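# Hang the wine glass upside down on the rack

## Task

Lift the wine glass off the table and hang it inverted on the rack, with its stem seated deep in a free curl and the glass resting on nothing except the wire. Throwing or dropping the glass, or letting it slide in the grip by more than about a thumb's length, is a failure. All glasses are fragile: a fresh impact as strong as a thumb-length drop may cause failure, and any upright glass that tips over while no hand holds it is a failure. The rack must stay upright, the other glasses must keep hanging straight in their own curls, and nothing may be pushed or knocked off the table. The result must hold without the robot's help, so finish by opening the gripper and pulling the arm away.

## Robot and tools

Robot: two arms, left_arm and right_arm, each with six joints and a two-finger gripper. In every row and every per-joint list the joints come in this fixed order: wrist pitch, waist, elbow, wrist yaw, shoulder, wrist roll, then the gripper opening. A row always has 14 numbers, left_arm's seven first, then right_arm's seven, even when one arm stays still.

Frame: one shared scene frame with its origin on the table surface midway between the arms; +z is up, +x reaches out over the table, and left_arm sits toward +y. The names left and right do not correspond to image sides. Gripper positions are in metres and orientations are quaternions in w,x,y,z order. The reported hand position can be somewhat wrong, worse when the arm is stretched far. The fingers point along the gripper's +z and close along its y; the reported position is the spot between the pads, a little under 1 cm behind the tips.

Numbers in a row lie in [-1, 1]. Joint entries are offsets, scaled so 1.0 equals 1.202 rad for the waist, 1.258 shoulder, 1.238 elbow, 2.073 wrist pitch, and 2.022 for wrist yaw and wrist roll. Stated joint ranges: waist -2.618 to 3.054, shoulder 0.000 to 3.142, elbow 0.000 to 3.142, wrist pitch -1.571 to 1.571, wrist yaw -1.571 to 1.571, wrist roll -2.094 to 2.094; true ends may differ by up to 0.036 rad. The opening entry is absolute, not an offset: +1 fully open (0.087 m pad gap), -1 closed.

execute_actions(actions): a list of up to 15 actions run one after another. Each action is a table of up to 15 rows, one row per 1/30 s control step; a short table repeats its final row until 15 steps have passed, so one action is 0.5 s. Joint offsets in every row of an action are measured from the joint angles when that action began, not from the prior row; for the first action, from the most recent reported angles. If a row would push a joint more than 0.036 rad outward beyond its range (judged from that action's start), that action is rejected for both arms. A malformed action, or a first action failing that check, rejects the entire call with no motion. A joint commanded beyond its real end is stopped there, and the result may then print "joint sent to its limit"; absence of that line does not prove there is room left. An empty list simply reports state and images.

move(target, speed, blocking): target is one 14-number row whose joint offsets count from the "Joint positions" of this scene's latest result showing them (not from where the arm is at move start). All joints travel synchronized paths, so the gripper traces a curve; path time is clamped to 0.5-10 s. speed (rad/s, 0.01 to 2, default 0.5) caps the joint with the largest travel. Moves do not avoid obstacles or the other arm. Finger values take effect at the start. The result adds a "move:" line giving the ending (done, off_target, moving, held, fault), limits=held or limits=none, and each arm's joint farthest from target. With blocking=false the result comes after 0.5 s while motion continues; you must call wait or stop before sending any further action or move.

wait(seconds): 0 to 10; the arms keep their last command, and it returns early if a running move finishes. stop(): brakes a running move; fingers keep going. zoom_image(camera, region): region is [x0, y0, x1, y1] in pixels, top-left origin, at most 504 by 504. finished_scene(scene): give the current scene number; it is final and reports whether the task succeeded.

Motion limits: each step the joint target is kept within a lead of the measured angle (0.202 rad waist, 0.258 shoulder, 0.238 elbow, 0.573 wrist pitch, 0.522 wrist yaw and roll), and targets that would move the gripper over 70 mm from its measured spot are scaled back. Big offsets therefore need several actions, and leftover motion should be recommanded. Friction may leave a joint about 0.031 rad short, and smaller commands may not move it. "Joint targets" shows where joints are currently driven; "joint command not followed" means a clearance check altered some targets.

Gripping: grip_measured uses the command scale; to hold, command roughly 0.02 below it (less for a lighter hold). Readings may be off by about 1 mm per gripper. Pads manage about 20 N; fast closing squeezes harder.

Results also list Joint positions and velocities (rad, rad/s, plus pad gap in m), joint torques (biased, noisy), and FAULT lines. Holding loads heats motors: MOTOR HOT appears at 75 °C, at 90 °C that arm halts for 10 s, and at 100 °C it goes limp and falls.

Cameras, each 504x504: cam_head_left, cam_head_right, cam_left_wrist, cam_right_wrist.

Avoid: arms striking or squeezing each other, fast approaches into contact, targets set far beyond a contact point, letting the glass slip, tipping standing glasses, bumping the rack or hanging glasses, and anything leaving the table. Loose objects may occasionally get a brief external nudge. The robot keeps its last command while you are deliberating.

Each tool is called as name(argument=value, ...), one argument or row to a line, values as JSON.

## Session

execute_actions(
  actions=[],
)

Scene clock: 0.00 s.
left_arm: end_effector_position=(+0.0362, +0.0060, +0.1554) grip_measured=+0.997 end_effector_quat_wxyz=(+0.238, +0.774, +0.543, +0.222) | right_arm: end_effector_position=(+0.2794, -0.2429, +0.1552) grip_measured=+1.000 end_effector_quat_wxyz=(-0.006, +0.903, -0.429, +0.004)
Joint names: [wrist pitch, waist, elbow, wrist yaw, shoulder, wrist roll]
Joint positions: left_arm=[-1.245 -1.754  1.206 -0.662  1.496  0.195  0.087] | right_arm=[-1.434  0.473  1.307 -0.002  1.429 -1.87   0.087]
Joint velocities: left_arm=[ 0.11   0.012 -0.022 -0.022 -0.002  0.022  0.001] | right_arm=[ 0.037 -0.002 -0.002  0.051  0.002 -0.022  0.   ]
Joint torques (N m, as the arm reports them, + toward a larger angle): no reading
Motor temperatures (°C, as the motors report them): left_arm=[28 29 28 29 28 29] | right_arm=[30 29 31 29 30 30]
Joint targets: left_arm=[-1.245 -1.754 1.206 -0.662 1.496 0.195] | right_arm=[-1.434 0.473 1.307 -0.002 1.429 -1.870]

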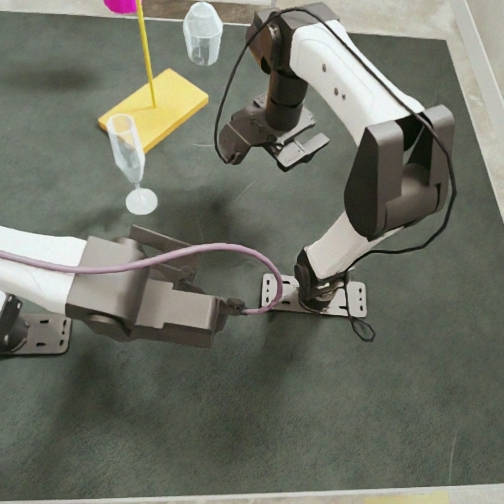

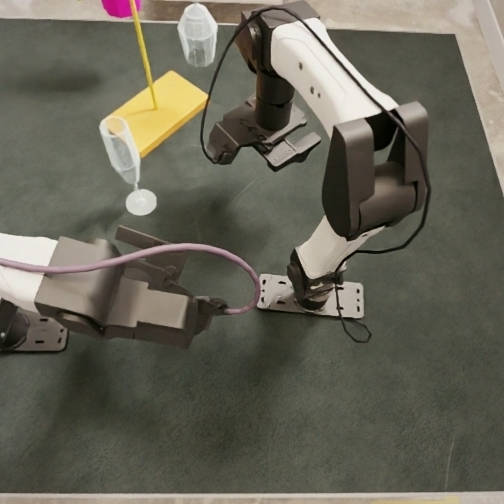

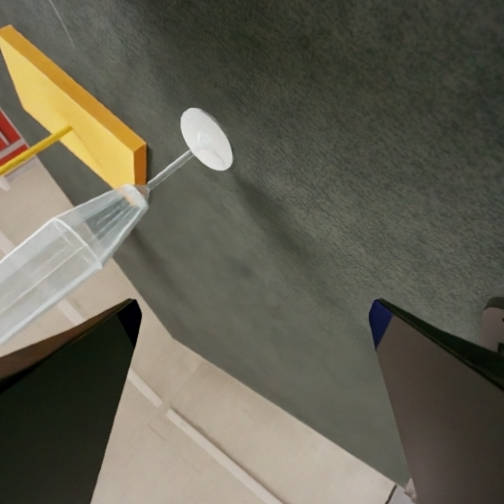

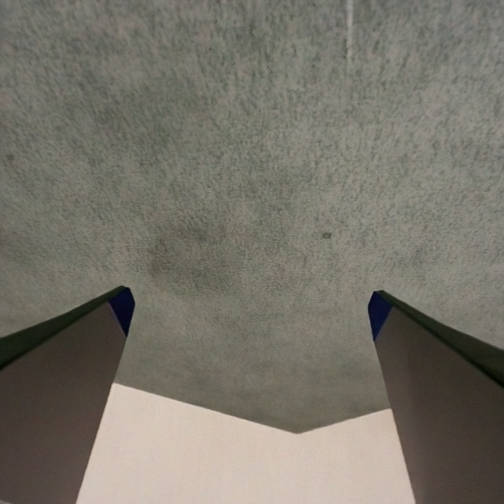

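move(
  target=[0.215,0,-0.166,0.327,-0.394,-0.096,1, 0,-0.3,0,0,0,0,1],
  speed=1,
)

move(
  target=[0.2,1.2,0,0,0,0,1, 0,-0.3,0,0,0,0,1],
  speed=1,
)

Scene clock: 15.23 s.
left_arm: end_effector_position=(-0.0817, -0.0217, +0.1888) grip_measured=+0.997 end_effector_quat_wxyz=(+0.244, +0.710, +0.600, -0.276) | right_arm: end_effector_position=(+0.2840, -0.3308, +0.1551) grip_measured=+1.000 end_effector_quat_wxyz=(-0.006, +0.814, -0.580, +0.005)
Joint names: [wrist pitch, waist, elbow, wrist yaw, shoulder, wrist roll]
Joint positions: left_arm=[-0.822 -1.754  1.019 -0.012  1.012  0.009  0.087] | right_arm=[-1.434  0.12   1.307 -0.004  1.429 -1.87   0.087]
Joint velocities: left_arm=[-0.095 -0.002  0.007  0.051  0.012 -0.007 -0.001] | right_arm=[ 0.007  0.002 -0.002 -0.051 -0.012  0.007  0.   ]
Joint torques (N m, as the arm reports them, + toward a larger angle): left_arm=[ 1.79 -0.43  5.58  0.2  -2.62 -0.04] | right_arm=[ 0.12 -0.34  6.12 -0.07 -5.3  -0.01]
Motor temperatures (°C, as the motors report them): left_arm=[29 29 30 29 29 29] | right_arm=[30 29 33 29 31 30]
Joint targets: left_arm=[-0.799 -1.754 1.000 -0.001 1.001 0.001] | right_arm=[-1.434 0.112 1.307 -0.002 1.429 -1.870]
move: off_target (left_arm); limits=none; left_arm: farthest joint: the wrist pitch, 0.023 radians from its target (0.445 radians at the start); right_arm: farthest joint: the waist, 0.008 radians from its target (0.360 radians at the start)

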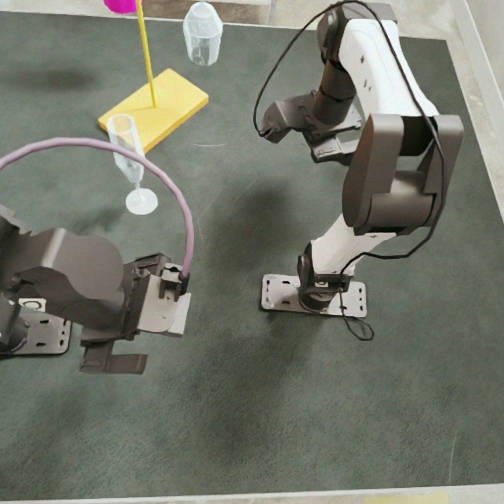

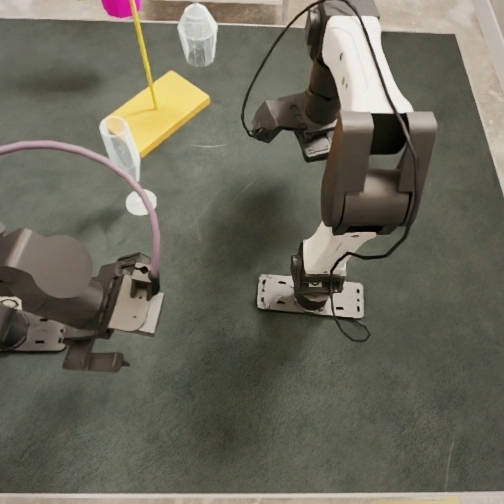

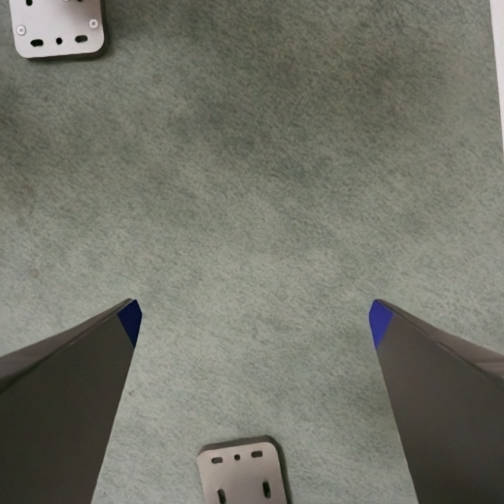

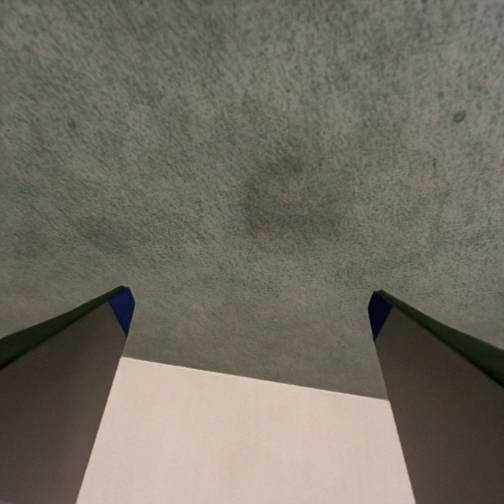

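action 0: every number of target must lie in its column's range; nothing of the call was run and nothing moved

move(
  target=[0.396,0.998,0,0,0,0,1, 0,-0.6,0,0,0,0,1],
  speed=1,
)

Scene clock: 26.47 s.
left_arm: end_effector_position=(+0.2800, +0.0501, +0.3524) grip_measured=+0.997 end_effector_quat_wxyz=(+0.676, +0.190, +0.688, -0.180) | right_arm: end_effector_position=(+0.2032, -0.4867, +0.1551) grip_measured=+1.000 end_effector_quat_wxyz=(+0.005, -0.561, +0.828, -0.006)
Joint names: [wrist pitch, waist, elbow, wrist yaw, shoulder, wrist roll]
Joint positions: left_arm=[-0.027 -0.561  1.019 -0.011  1.012  0.009  0.087] | right_arm=[-1.434 -0.592  1.307 -0.005  1.429 -1.87   0.087]
Joint velocities: left_arm=[-0.051 -0.002 -0.012 -0.022 -0.022 -0.022  0.   ] | right_arm=[-0.037  0.022  0.007 -0.022  0.007  0.022  0.   ]
Joint torques (N m, as the arm reports them, + toward a larger angle): left_arm=[ 2.15  0.3   7.46  0.03 -2.39  0.07] | right_arm=[ 0.12 -0.33  6.13 -0.07 -5.3  -0.02]
Motor temperatures (°C, as the motors report them): left_arm=[32 29 31 29 29 29] | right_arm=[30 29 35 29 32 30]
Joint targets: left_arm=[-0.001 -0.554 1.019 -0.012 1.012 0.009] | right_arm=[-1.434 -0.601 1.307 -0.004 1.429 -1.870]
move: off_target (left_arm); limits=none; left_arm: farthest joint: the wrist pitch, 0.026 radians from its target (0.821 radians at the start); right_arm: farthest joint: the waist, 0.009 radians from its target (0.722 radians at the start)

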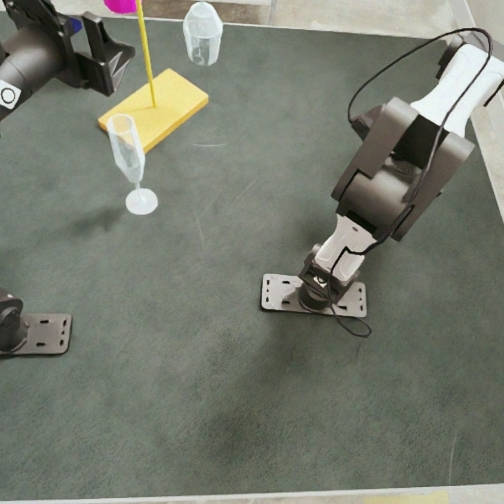

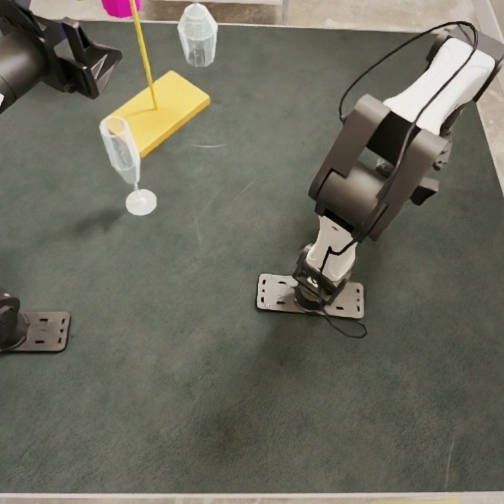

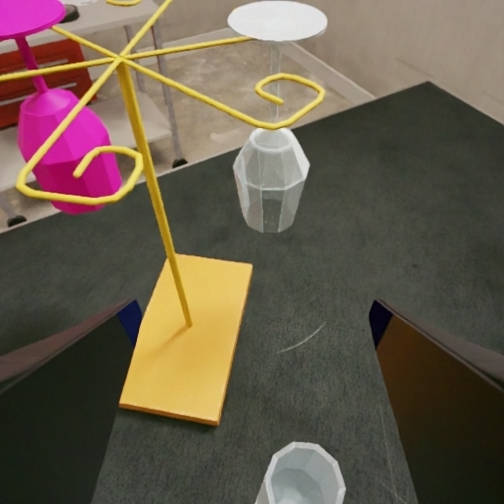

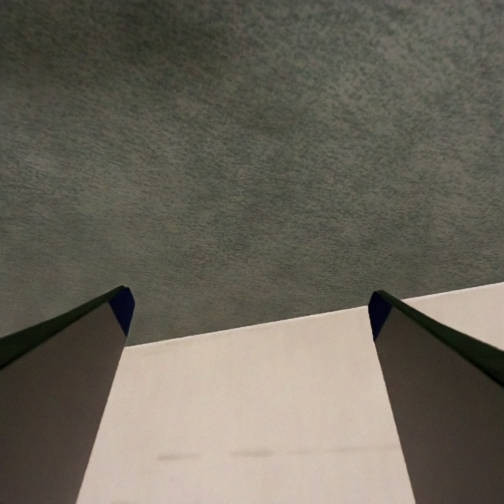

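zoom_image(
  camera="cam_head_left",
  region=[40,0,260,220],
)

zoom_image(
  camera="cam_left_wrist",
  region=[0,0,360,240],
)

Region (40, 0, 260, 220) of cam_head_left's 504x504 image, scaled by 2.291, with more detail than that image has.

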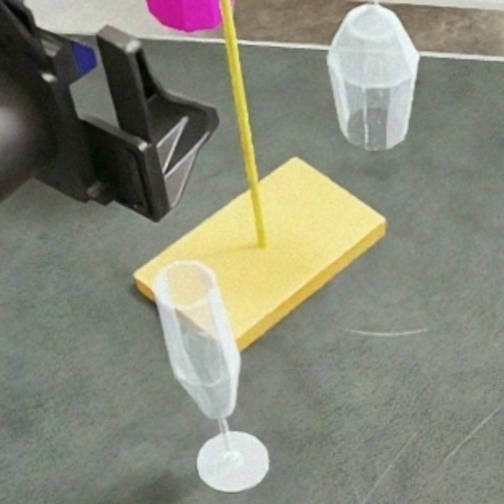

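Region (0, 0, 360, 240) of cam_left_wrist's 504x504 image, scaled by 1.400, with more detail than that image has.

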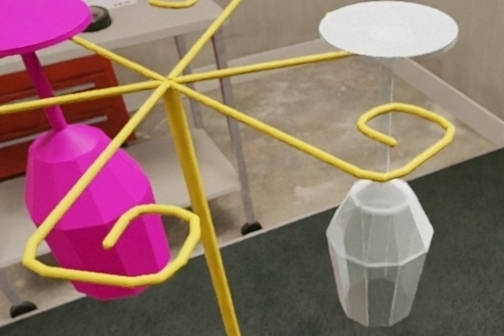

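move(
  target=[0,0.25,0,0,0,0,1, 0,0,0,0,0,0,1],
  speed=1,
)

Scene clock: 45.67 s.
left_arm: end_effector_position=(+0.3213, +0.1506, +0.3525) grip_measured=+0.997 end_effector_quat_wxyz=(+0.696, +0.088, +0.709, -0.080) | right_arm: end_effector_position=(+0.2032, -0.4867, +0.1551) grip_measured=+1.000 end_effector_quat_wxyz=(+0.005, -0.561, +0.828, -0.006)
Joint names: [wrist pitch, waist, elbow, wrist yaw, shoulder, wrist roll]
Joint positions: left_arm=[-0.026 -0.269  1.019 -0.01   1.012  0.009  0.087] | right_arm=[-1.434 -0.592  1.307 -0.005  1.429 -1.87   0.087]
Joint velocities: left_arm=[ 0.081 -0.002  0.002 -0.037  0.007  0.095 -0.001] | right_arm=[-0.037 -0.012  0.007  0.066 -0.002 -0.051  0.   ]
Joint torques (N m, as the arm reports them, + toward a larger angle): left_arm=[ 1.91  0.29  7.56 -0.01 -2.28  0.01] | right_arm=[ 0.13  0.41  6.13 -0.09 -5.28 -0.01]
Motor temperatures (°C, as the motors report them): left_arm=[36 29 33 29 29 29] | right_arm=[30 29 36 29 32 30]
Joint targets: left_arm=[-0.027 -0.261 1.019 -0.011 1.012 0.009] | right_arm=[-1.434 -0.592 1.307 -0.005 1.429 -1.870]
move: done; limits=none; left_arm: farthest joint: the waist, 0.008 radians from its target (0.301 radians at the start); right_arm: farthest joint: the waist, 0.000 radians from its target (0.000 radians at the start)

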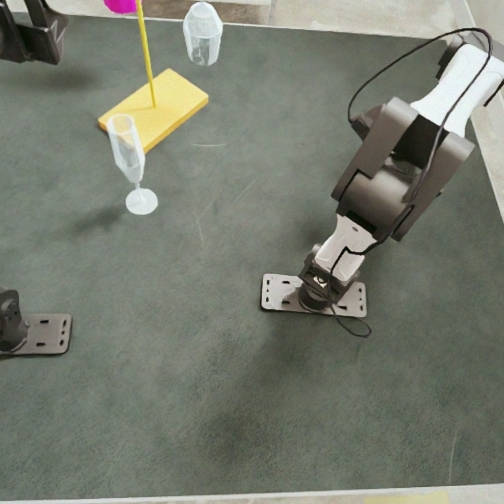

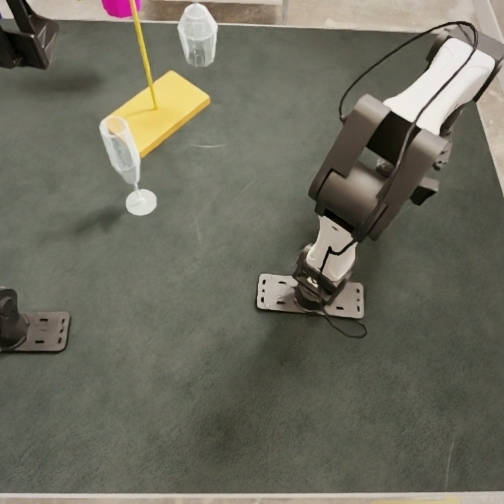

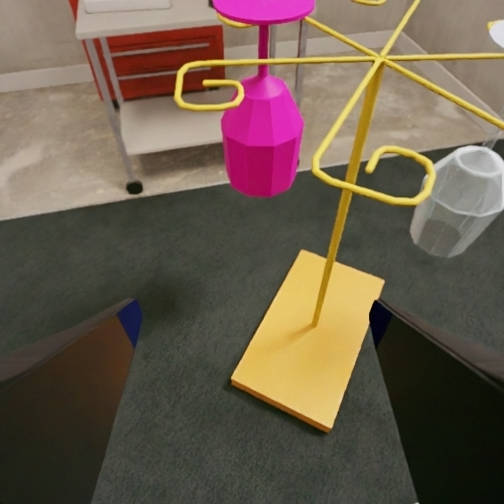

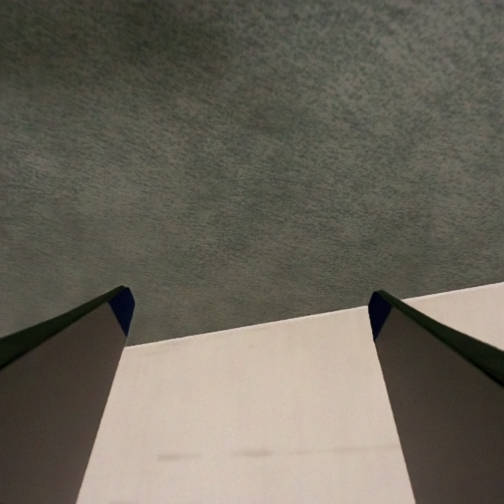

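move(
  target=[0,-0.739,0,-0.769,0,-0.781,1, 0,0,0,0,0,0,1],
  speed=1,
)

move(
  target=[-0.647,0,0.368,0,0.529,0,1, 0,0,0,0,0,0,1],
  speed=0.7,
)

Scene clock: 79.63 s.
left_arm: end_effector_position=(+0.2212, +0.0955, +0.3964) grip_measured=+0.997 end_effector_quat_wxyz=(+0.599, -0.589, +0.391, -0.375) | right_arm: end_effector_position=(+0.2032, -0.4867, +0.1551) grip_measured=+1.000 end_effector_quat_wxyz=(+0.005, -0.561, +0.828, -0.006)
Joint names: [wrist pitch, waist, elbow, wrist yaw, shoulder, wrist roll]
Joint positions: left_arm=[-0.026 -1.148  1.019 -1.553  1.012 -1.564  0.087] | right_arm=[-1.434 -0.592  1.307 -0.005  1.429 -1.87   0.087]
Joint velocities: left_arm=[ 0.022 -0.007  0.017  0.007 -0.012  0.007 -0.001] | right_arm=[-0.051  0.002 -0.007 -0.037  0.002  0.007  0.   ]
Joint torques (N m, as the arm reports them, + toward a larger angle): left_arm=[ 1.2  -1.15  6.84 -0.12 -1.73  0.09] | right_arm=[ 0.14  0.35  6.09 -0.08 -5.27 -0.01]
Motor temperatures (°C, as the motors report them): left_arm=[37 29 36 29 29 29] | right_arm=[30 29 38 29 33 30]
Joint targets: left_arm=[-0.026 -1.157 1.019 -1.565 1.012 -1.570] | right_arm=[-1.434 -0.592 1.307 -0.005 1.429 -1.870]
move: done; limits=none; left_arm: farthest joint: the wrist yaw, 0.012 radians from its target (1.555 radians at the start); right_arm: farthest joint: the waist, 0.000 radians from its target (0.000 radians at the start)

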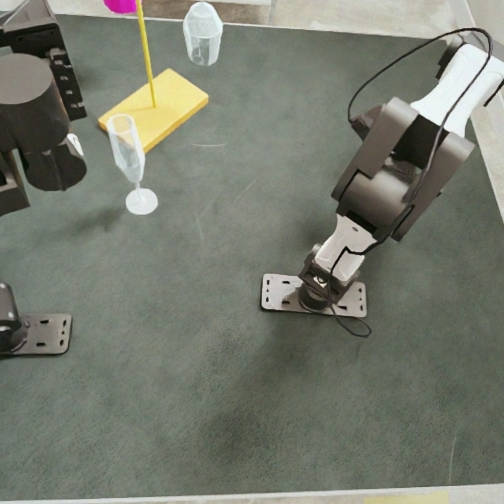

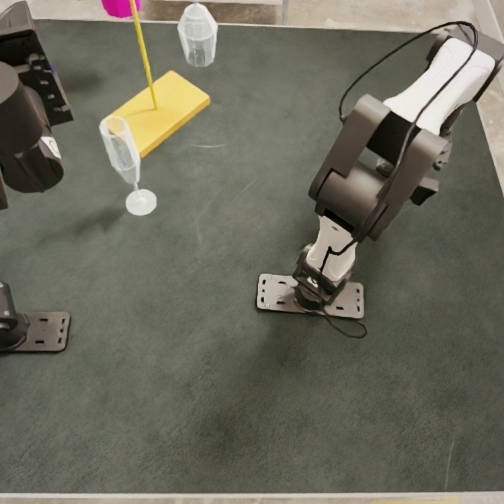

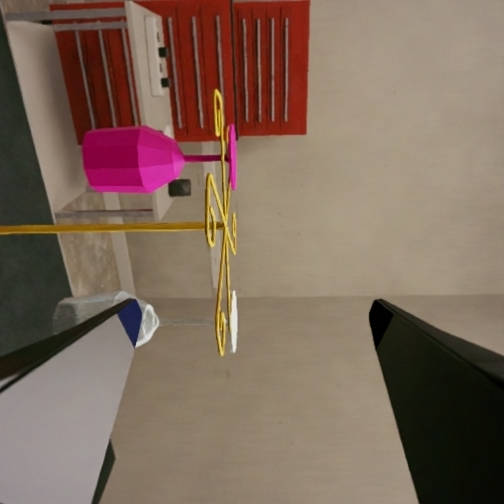

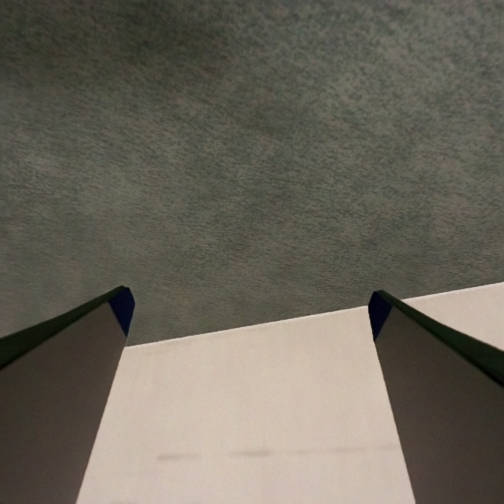

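Scene clock: 82.40 s.
left_arm: end_effector_position=(+0.2443, +0.0469, +0.2611) grip_measured=+0.997 end_effector_quat_wxyz=(+0.682, -0.151, +0.697, +0.160) | right_arm: end_effector_position=(+0.2032, -0.4867, +0.1551) grip_measured=+1.000 end_effector_quat_wxyz=(+0.005, -0.561, +0.828, -0.006)
Joint names: [wrist pitch, waist, elbow, wrist yaw, shoulder, wrist roll]
Joint positions: left_arm=[-1.356 -1.148  1.446 -1.553  1.672 -1.564  0.087] | right_arm=[-1.434 -0.592  1.307 -0.005  1.429 -1.87   0.087]
Joint velocities: left_arm=[-0.11  -0.002 -0.007 -0.051 -0.007  0.007  0.   ] | right_arm=[ 0.022 -0.017  0.002 -0.022  0.002  0.007  0.   ]
Joint torques (N m, as the arm reports them, + toward a larger angle): left_arm=[ 0.13 -0.24  8.5  -0.45 -5.59  0.07] | right_arm=[ 0.12  0.36  6.08 -0.08 -5.26 -0.01]
Motor temperatures (°C, as the motors report them): left_arm=[36 29 36 29 29 29] | right_arm=[30 29 38 29 33 30]
Joint targets: left_arm=[-1.367 -1.148 1.474 -1.553 1.677 -1.564] | right_arm=[-1.434 -0.592 1.307 -0.005 1.429 -1.870]
move: off_target (left_arm); limits=none; left_arm: farthest joint: the elbow, 0.029 radians from its target (0.456 radians at the start); right_arm: farthest joint: the waist, 0.000 radians from its target (0.000 radians at the start)

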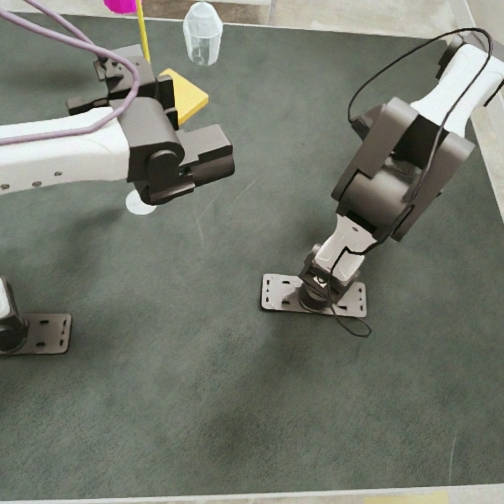

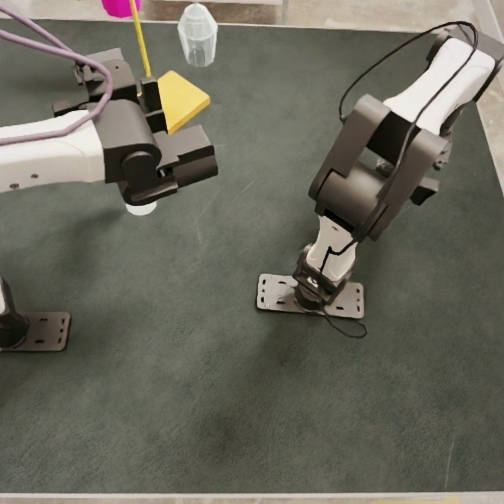

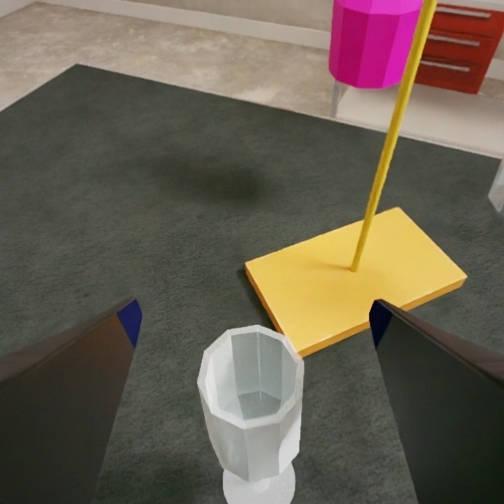

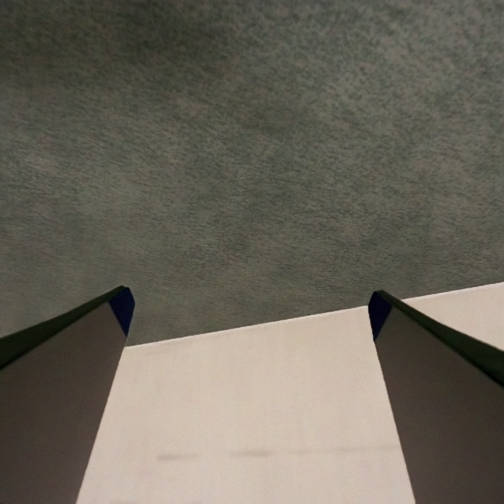

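move(
  target=[0.141,0,-0.195,0,0.035,0,1, 0,0,0,0,0,0,1],
  speed=0.3,
)

Scene clock: 88.43 s.
left_arm: end_effector_position=(+0.2460, +0.0432, +0.1947) grip_measured=+0.997 end_effector_quat_wxyz=(+0.684, -0.156, +0.696, +0.155) | right_arm: end_effector_position=(+0.2032, -0.4867, +0.1551) grip_measured=+1.000 end_effector_quat_wxyz=(+0.005, -0.561, +0.828, -0.006)
Joint names: [wrist pitch, waist, elbow, wrist yaw, shoulder, wrist roll]
Joint positions: left_arm=[-1.079 -1.148  1.222 -1.553  1.709 -1.564  0.087] | right_arm=[-1.434 -0.592  1.307 -0.005  1.429 -1.87   0.087]
Joint velocities: left_arm=[-0.022 -0.012  0.007  0.022 -0.007  0.066 -0.   ] | right_arm=[-0.022  0.012  0.012 -0.081 -0.002  0.007  0.   ]
Joint torques (N m, as the arm reports them, + toward a larger angle): left_arm=[ 0.48 -0.38  4.55 -0.47 -5.77  0.02] | right_arm=[ 0.12  0.37  6.13 -0.08 -5.26 -0.02]
Motor temperatures (°C, as the motors report them): left_arm=[35 29 36 29 30 29] | right_arm=[30 29 38 29 33 30]
Joint targets: left_arm=[-1.064 -1.148 1.205 -1.553 1.716 -1.564] | right_arm=[-1.434 -0.592 1.307 -0.005 1.429 -1.870]
move: done; limits=none; left_arm: farthest joint: the elbow, 0.017 radians from its target (0.241 radians at the start); right_arm: farthest joint: the waist, 0.000 radians from its target (0.000 radians at the start)

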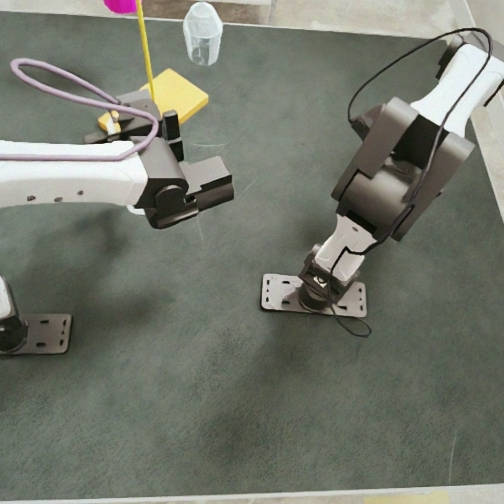

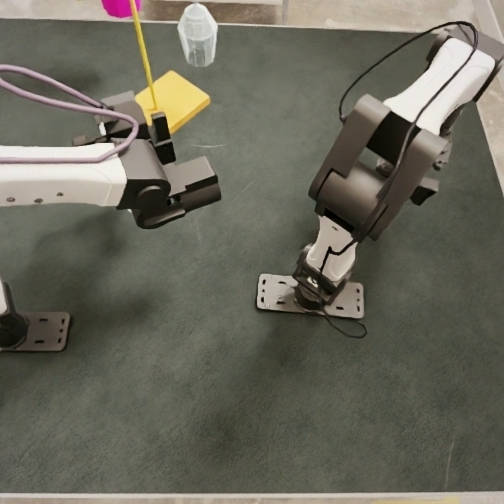

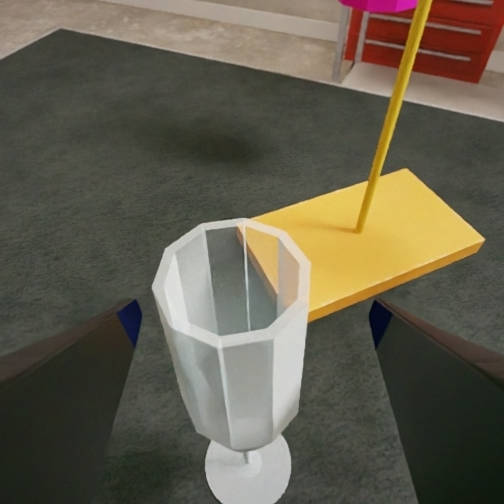

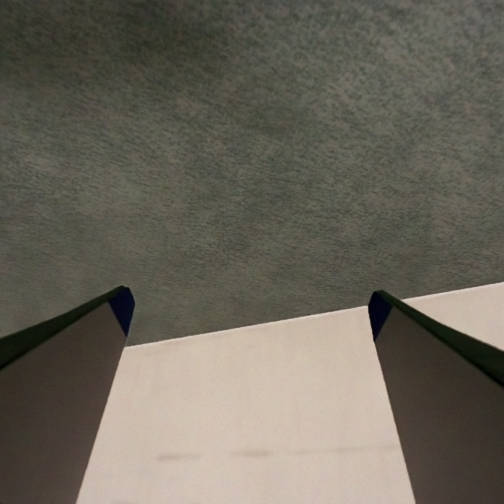

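move(
  target=[0.086,0,-0.134,0,0.032,0,1, 0,0,0,0,0,0,1],
  speed=0.15,
)

Scene clock: 93.43 s.
left_arm: end_effector_position=(+0.2423, +0.0510, +0.1509) grip_measured=+0.997 end_effector_quat_wxyz=(+0.682, -0.151, +0.697, +0.160) | right_arm: end_effector_position=(+0.2032, -0.4867, +0.1551) grip_measured=+1.000 end_effector_quat_wxyz=(+0.005, -0.561, +0.828, -0.006)
Joint names: [wrist pitch, waist, elbow, wrist yaw, shoulder, wrist roll]
Joint positions: left_arm=[-0.915 -1.148  1.074 -1.553  1.74  -1.564  0.087] | right_arm=[-1.434 -0.592  1.307 -0.005  1.429 -1.87   0.087]
Joint velocities: left_arm=[-0.037 -0.007 -0.012 -0.037  0.017 -0.037 -0.001] | right_arm=[ 0.007  0.002  0.007  0.037 -0.002  0.022  0.   ]
Joint torques (N m, as the arm reports them, + toward a larger angle): left_arm=[ 0.49 -0.35  4.37 -0.45 -5.64 -0.02] | right_arm=[ 0.12  0.37  6.12 -0.08 -5.3  -0.01]
Motor temperatures (°C, as the motors report them): left_arm=[34 29 36 29 31 29] | right_arm=[30 29 38 29 33 30]
Joint targets: left_arm=[-0.901 -1.148 1.056 -1.553 1.749 -1.564] | right_arm=[-1.434 -0.592 1.307 -0.005 1.429 -1.870]
move: done; limits=none; left_arm: farthest joint: the elbow, 0.018 radians from its target (0.166 radians at the start); right_arm: farthest joint: the waist, 0.000 radians from its target (0.000 radians at the start)

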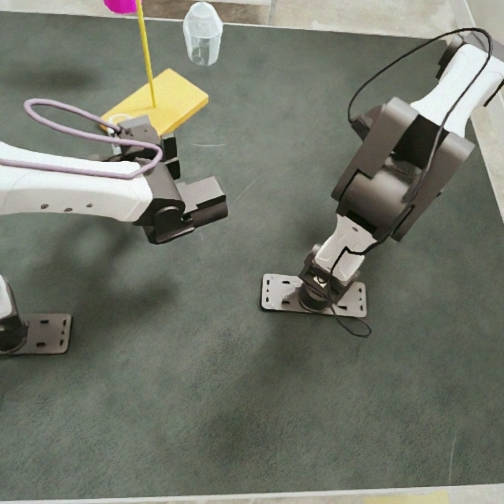

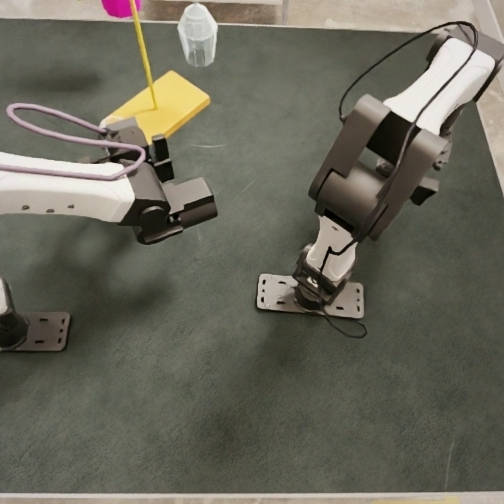

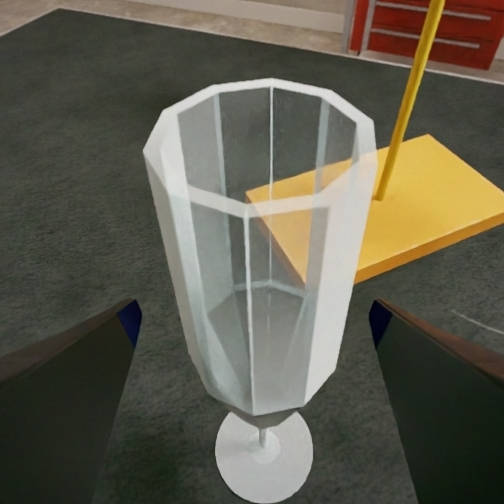

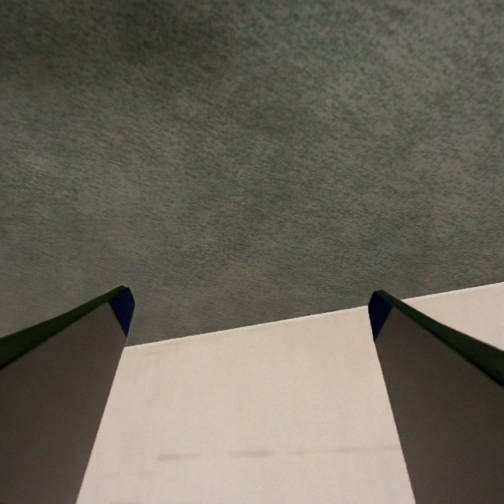

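execute_actions(
  actions=[
    [[0,0,0,0,0,0,0.8,0,0,0,0,0,0,1],[0,0,0,0,0,0,0.75,0,0,0,0,0,0,1],[0,0,0,0,0,0,0.7,0,0,0,0,0,0,1],[0,0,0,0,0,0,0.65,0,0,0,0,0,0,1],[0,0,0,0,0,0,0.6,0,0,0,0,0,0,1],[0,0,0,0,0,0,0.55,0,0,0,0,0,0,1],[0,0,0,0,0,0,0.5,0,0,0,0,0,0,1],[0,0,0,0,0,0,0.45,0,0,0,0,0,0,1],[0,0,0,0,0,0,0.4,0,0,0,0,0,0,1]],
    [[0,0,0,0,0,0,0.38,0,0,0,0,0,0,1],[0,0,0,0,0,0,0.36,0,0,0,0,0,0,1],[0,0,0,0,0,0,0.34,0,0,0,0,0,0,1],[0,0,0,0,0,0,0.32,0,0,0,0,0,0,1],[0,0,0,0,0,0,0.30,0,0,0,0,0,0,1],[0,0,0,0,0,0,0.28,0,0,0,0,0,0,1],[0,0,0,0,0,0,0.26,0,0,0,0,0,0,1],[0,0,0,0,0,0,0.24,0,0,0,0,0,0,1],[0,0,0,0,0,0,0.22,0,0,0,0,0,0,1],[0,0,0,0,0,0,0.20,0,0,0,0,0,0,1],[0,0,0,0,0,0,0.18,0,0,0,0,0,0,1],[0,0,0,0,0,0,0.16,0,0,0,0,0,0,1],[0,0,0,0,0,0,0.14,0,0,0,0,0,0,1],[0,0,0,0,0,0,0.12,0,0,0,0,0,0,1],[0,0,0,0,0,0,0.10,0,0,0,0,0,0,1]],
  ],
)

Scene clock: 98.57 s.
left_arm: end_effector_position=(+0.2423, +0.0509, +0.1509) grip_measured=+0.120 end_effector_quat_wxyz=(+0.682, -0.151, +0.697, +0.160) | right_arm: end_effector_position=(+0.2032, -0.4867, +0.1551) grip_measured=+1.000 end_effector_quat_wxyz=(+0.005, -0.561, +0.828, -0.006)
Joint names: [wrist pitch, waist, elbow, wrist yaw, shoulder, wrist roll]
Joint positions: left_arm=[-0.915 -1.148  1.074 -1.553  1.74  -1.564  0.049] | right_arm=[-1.434 -0.592  1.307 -0.005  1.429 -1.87   0.087]
Joint velocities: left_arm=[-0.022 -0.012 -0.007  0.037 -0.012  0.022 -0.   ] | right_arm=[-0.095  0.002 -0.012  0.037 -0.007 -0.007  0.   ]
Joint torques (N m, as the arm reports them, + toward a larger angle): left_arm=[ 0.31 -0.34  5.9  -0.48 -6.07  0.03] | right_arm=[ 0.12  0.44  6.08 -0.08 -5.28 -0.01]
Motor temperatures (°C, as the motors report them): left_arm=[34 29 35 30 31 29] | right_arm=[30 29 38 29 33 30]
Joint targets: left_arm=[-0.915 -1.148 1.074 -1.553 1.740 -1.564] | right_arm=[-1.434 -0.592 1.307 -0.005 1.429 -1.870]

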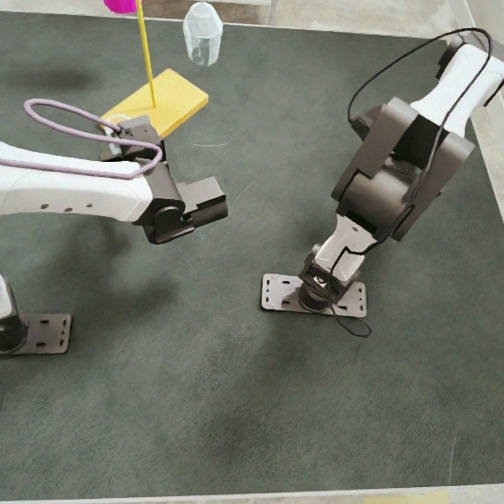

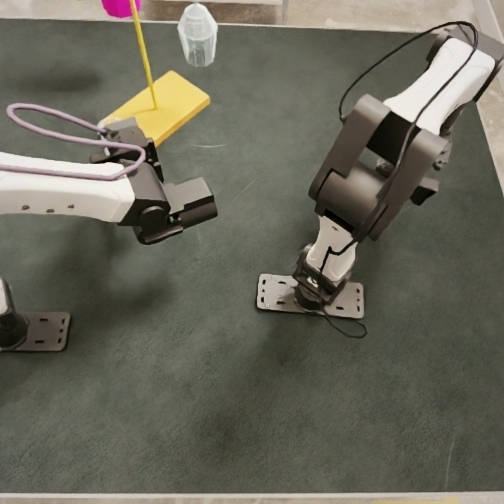

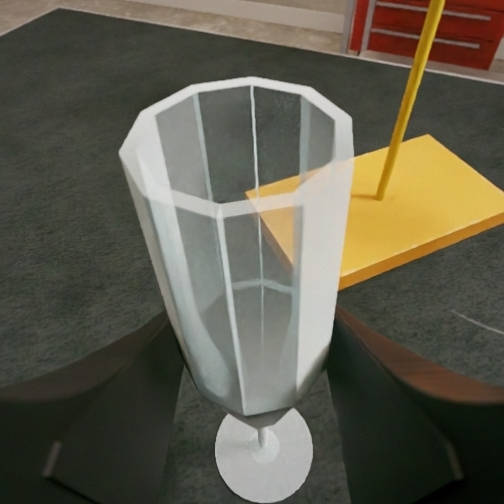

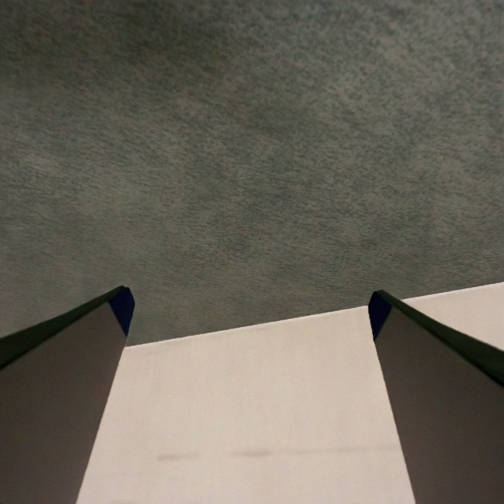

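execute_actions(
  actions=[
    [[0,0,0,0,0,0,0.09,0,0,0,0,0,0,1],[0,0,0,0,0,0,0.08,0,0,0,0,0,0,1],[0,0,0,0,0,0,0.07,0,0,0,0,0,0,1],[0,0,0,0,0,0,0.06,0,0,0,0,0,0,1]],
  ],
)

zoom_image(
  camera="cam_left_wrist",
  region=[100,200,404,504],
)

Scene clock: 100.87 s.
left_arm: end_effector_position=(+0.2423, +0.0509, +0.1509) grip_measured=+0.120 end_effector_quat_wxyz=(+0.682, -0.151, +0.697, +0.160) | right_arm: end_effector_position=(+0.2032, -0.4867, +0.1551) grip_measured=+1.000 end_effector_quat_wxyz=(+0.005, -0.561, +0.828, -0.006)
Joint names: [wrist pitch, waist, elbow, wrist yaw, shoulder, wrist roll]
Joint positions: left_arm=[-0.915 -1.148  1.074 -1.553  1.74  -1.564  0.049] | right_arm=[-1.434 -0.592  1.307 -0.005  1.429 -1.87   0.087]
Joint velocities: left_arm=[-0.051 -0.007 -0.007 -0.037  0.022 -0.095  0.   ] | right_arm=[ 0.007 -0.012 -0.017  0.022 -0.017 -0.022  0.   ]
Joint torques (N m, as the arm reports them, + toward a larger angle): left_arm=[ 0.34 -0.3   5.79 -0.45 -6.09  0.02] | right_arm=[ 0.13  0.4   6.11 -0.08 -5.32 -0.02]
Motor temperatures (°C, as the motors report them): left_arm=[33 29 35 30 32 29] | right_arm=[30 29 38 29 33 30]
Joint targets: left_arm=[-0.915 -1.148 1.074 -1.553 1.740 -1.564] | right_arm=[-1.434 -0.592 1.307 -0.005 1.429 -1.870]

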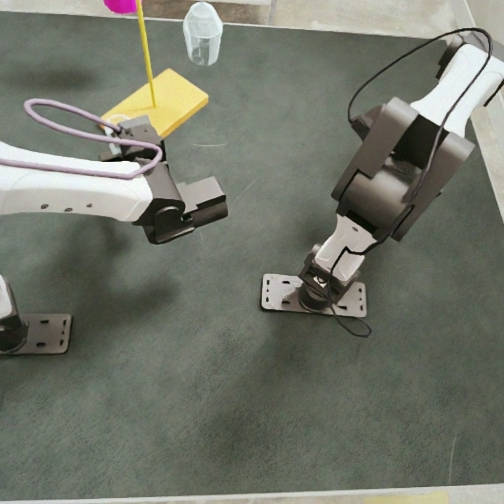

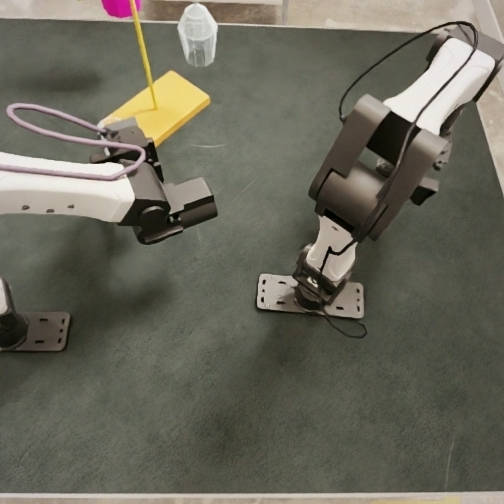

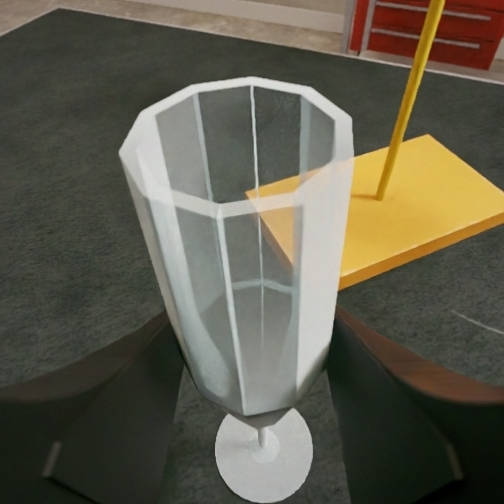

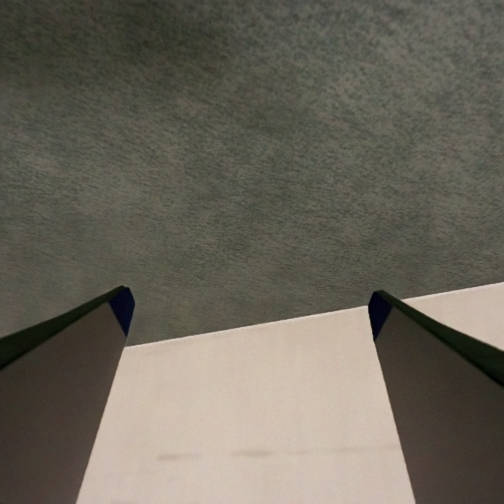

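Region (100, 200, 404, 504) of cam_left_wrist's 504x504 image, scaled by 1.658, with more detail than that image has.

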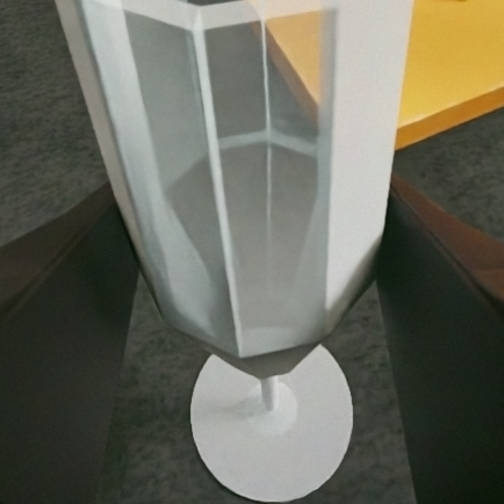

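move(
  target=[-0.107,0,0.145,0,-0.058,0,0.06, 0,0,0,0,0,0,1],
  speed=0.2,
)

Scene clock: 105.43 s.
left_arm: end_effector_position=(+0.2423, +0.0490, +0.1969) grip_measured=+0.120 end_effector_quat_wxyz=(+0.675, -0.148, +0.704, +0.162) | right_arm: end_effector_position=(+0.2032, -0.4867, +0.1551) grip_measured=+1.000 end_effector_quat_wxyz=(+0.005, -0.561, +0.828, -0.006)
Joint names: [wrist pitch, waist, elbow, wrist yaw, shoulder, wrist roll]
Joint positions: left_arm=[-1.124 -1.148  1.223 -1.535  1.691 -1.564  0.049] | right_arm=[-1.434 -0.592  1.307 -0.005  1.429 -1.87   0.087]
Joint velocities: left_arm=[-0.051 -0.012 -0.017 -0.037  0.007  0.022 -0.001] | right_arm=[-0.007 -0.002 -0.007 -0.007  0.007  0.081  0.   ]
Joint torques (N m, as the arm reports them, + toward a larger angle): left_arm=[ 0.22 -0.4   8.46 -0.65 -7.79  0.04] | right_arm=[ 0.13  0.39  6.12 -0.08 -5.25 -0.03]
Motor temperatures (°C, as the motors report them): left_arm=[33 29 35 30 32 29] | right_arm=[30 29 38 29 33 30]
Joint targets: left_arm=[-1.136 -1.148 1.254 -1.553 1.667 -1.564] | right_arm=[-1.434 -0.592 1.307 -0.005 1.429 -1.870]
move: off_target (left_arm); limits=none; left_arm: farthest joint: the elbow, 0.030 radians from its target (0.179 radians at the start); right_arm: farthest joint: the waist, 0.000 radians from its target (0.000 radians at the start)

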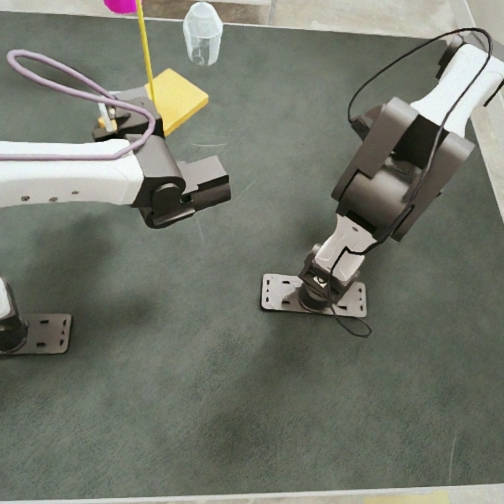

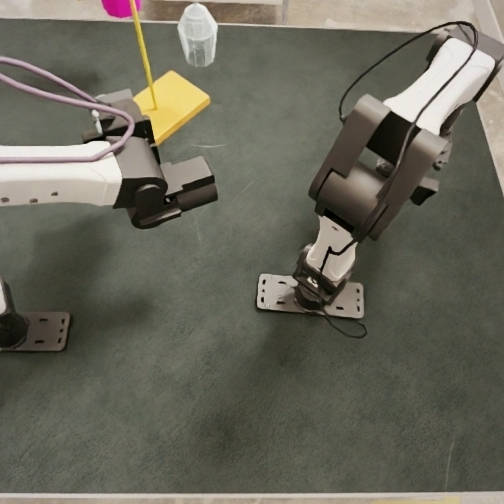

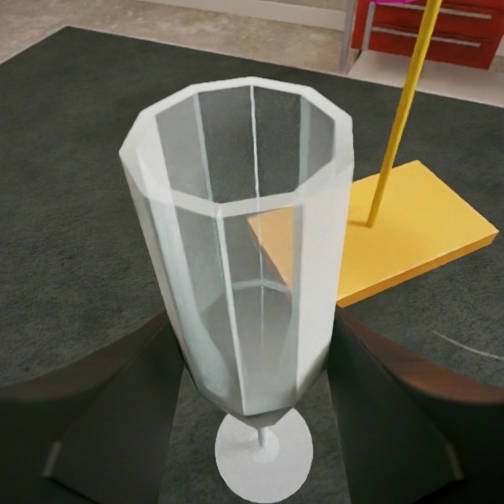

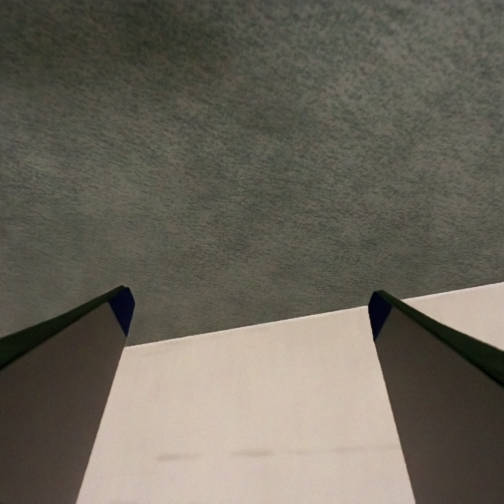

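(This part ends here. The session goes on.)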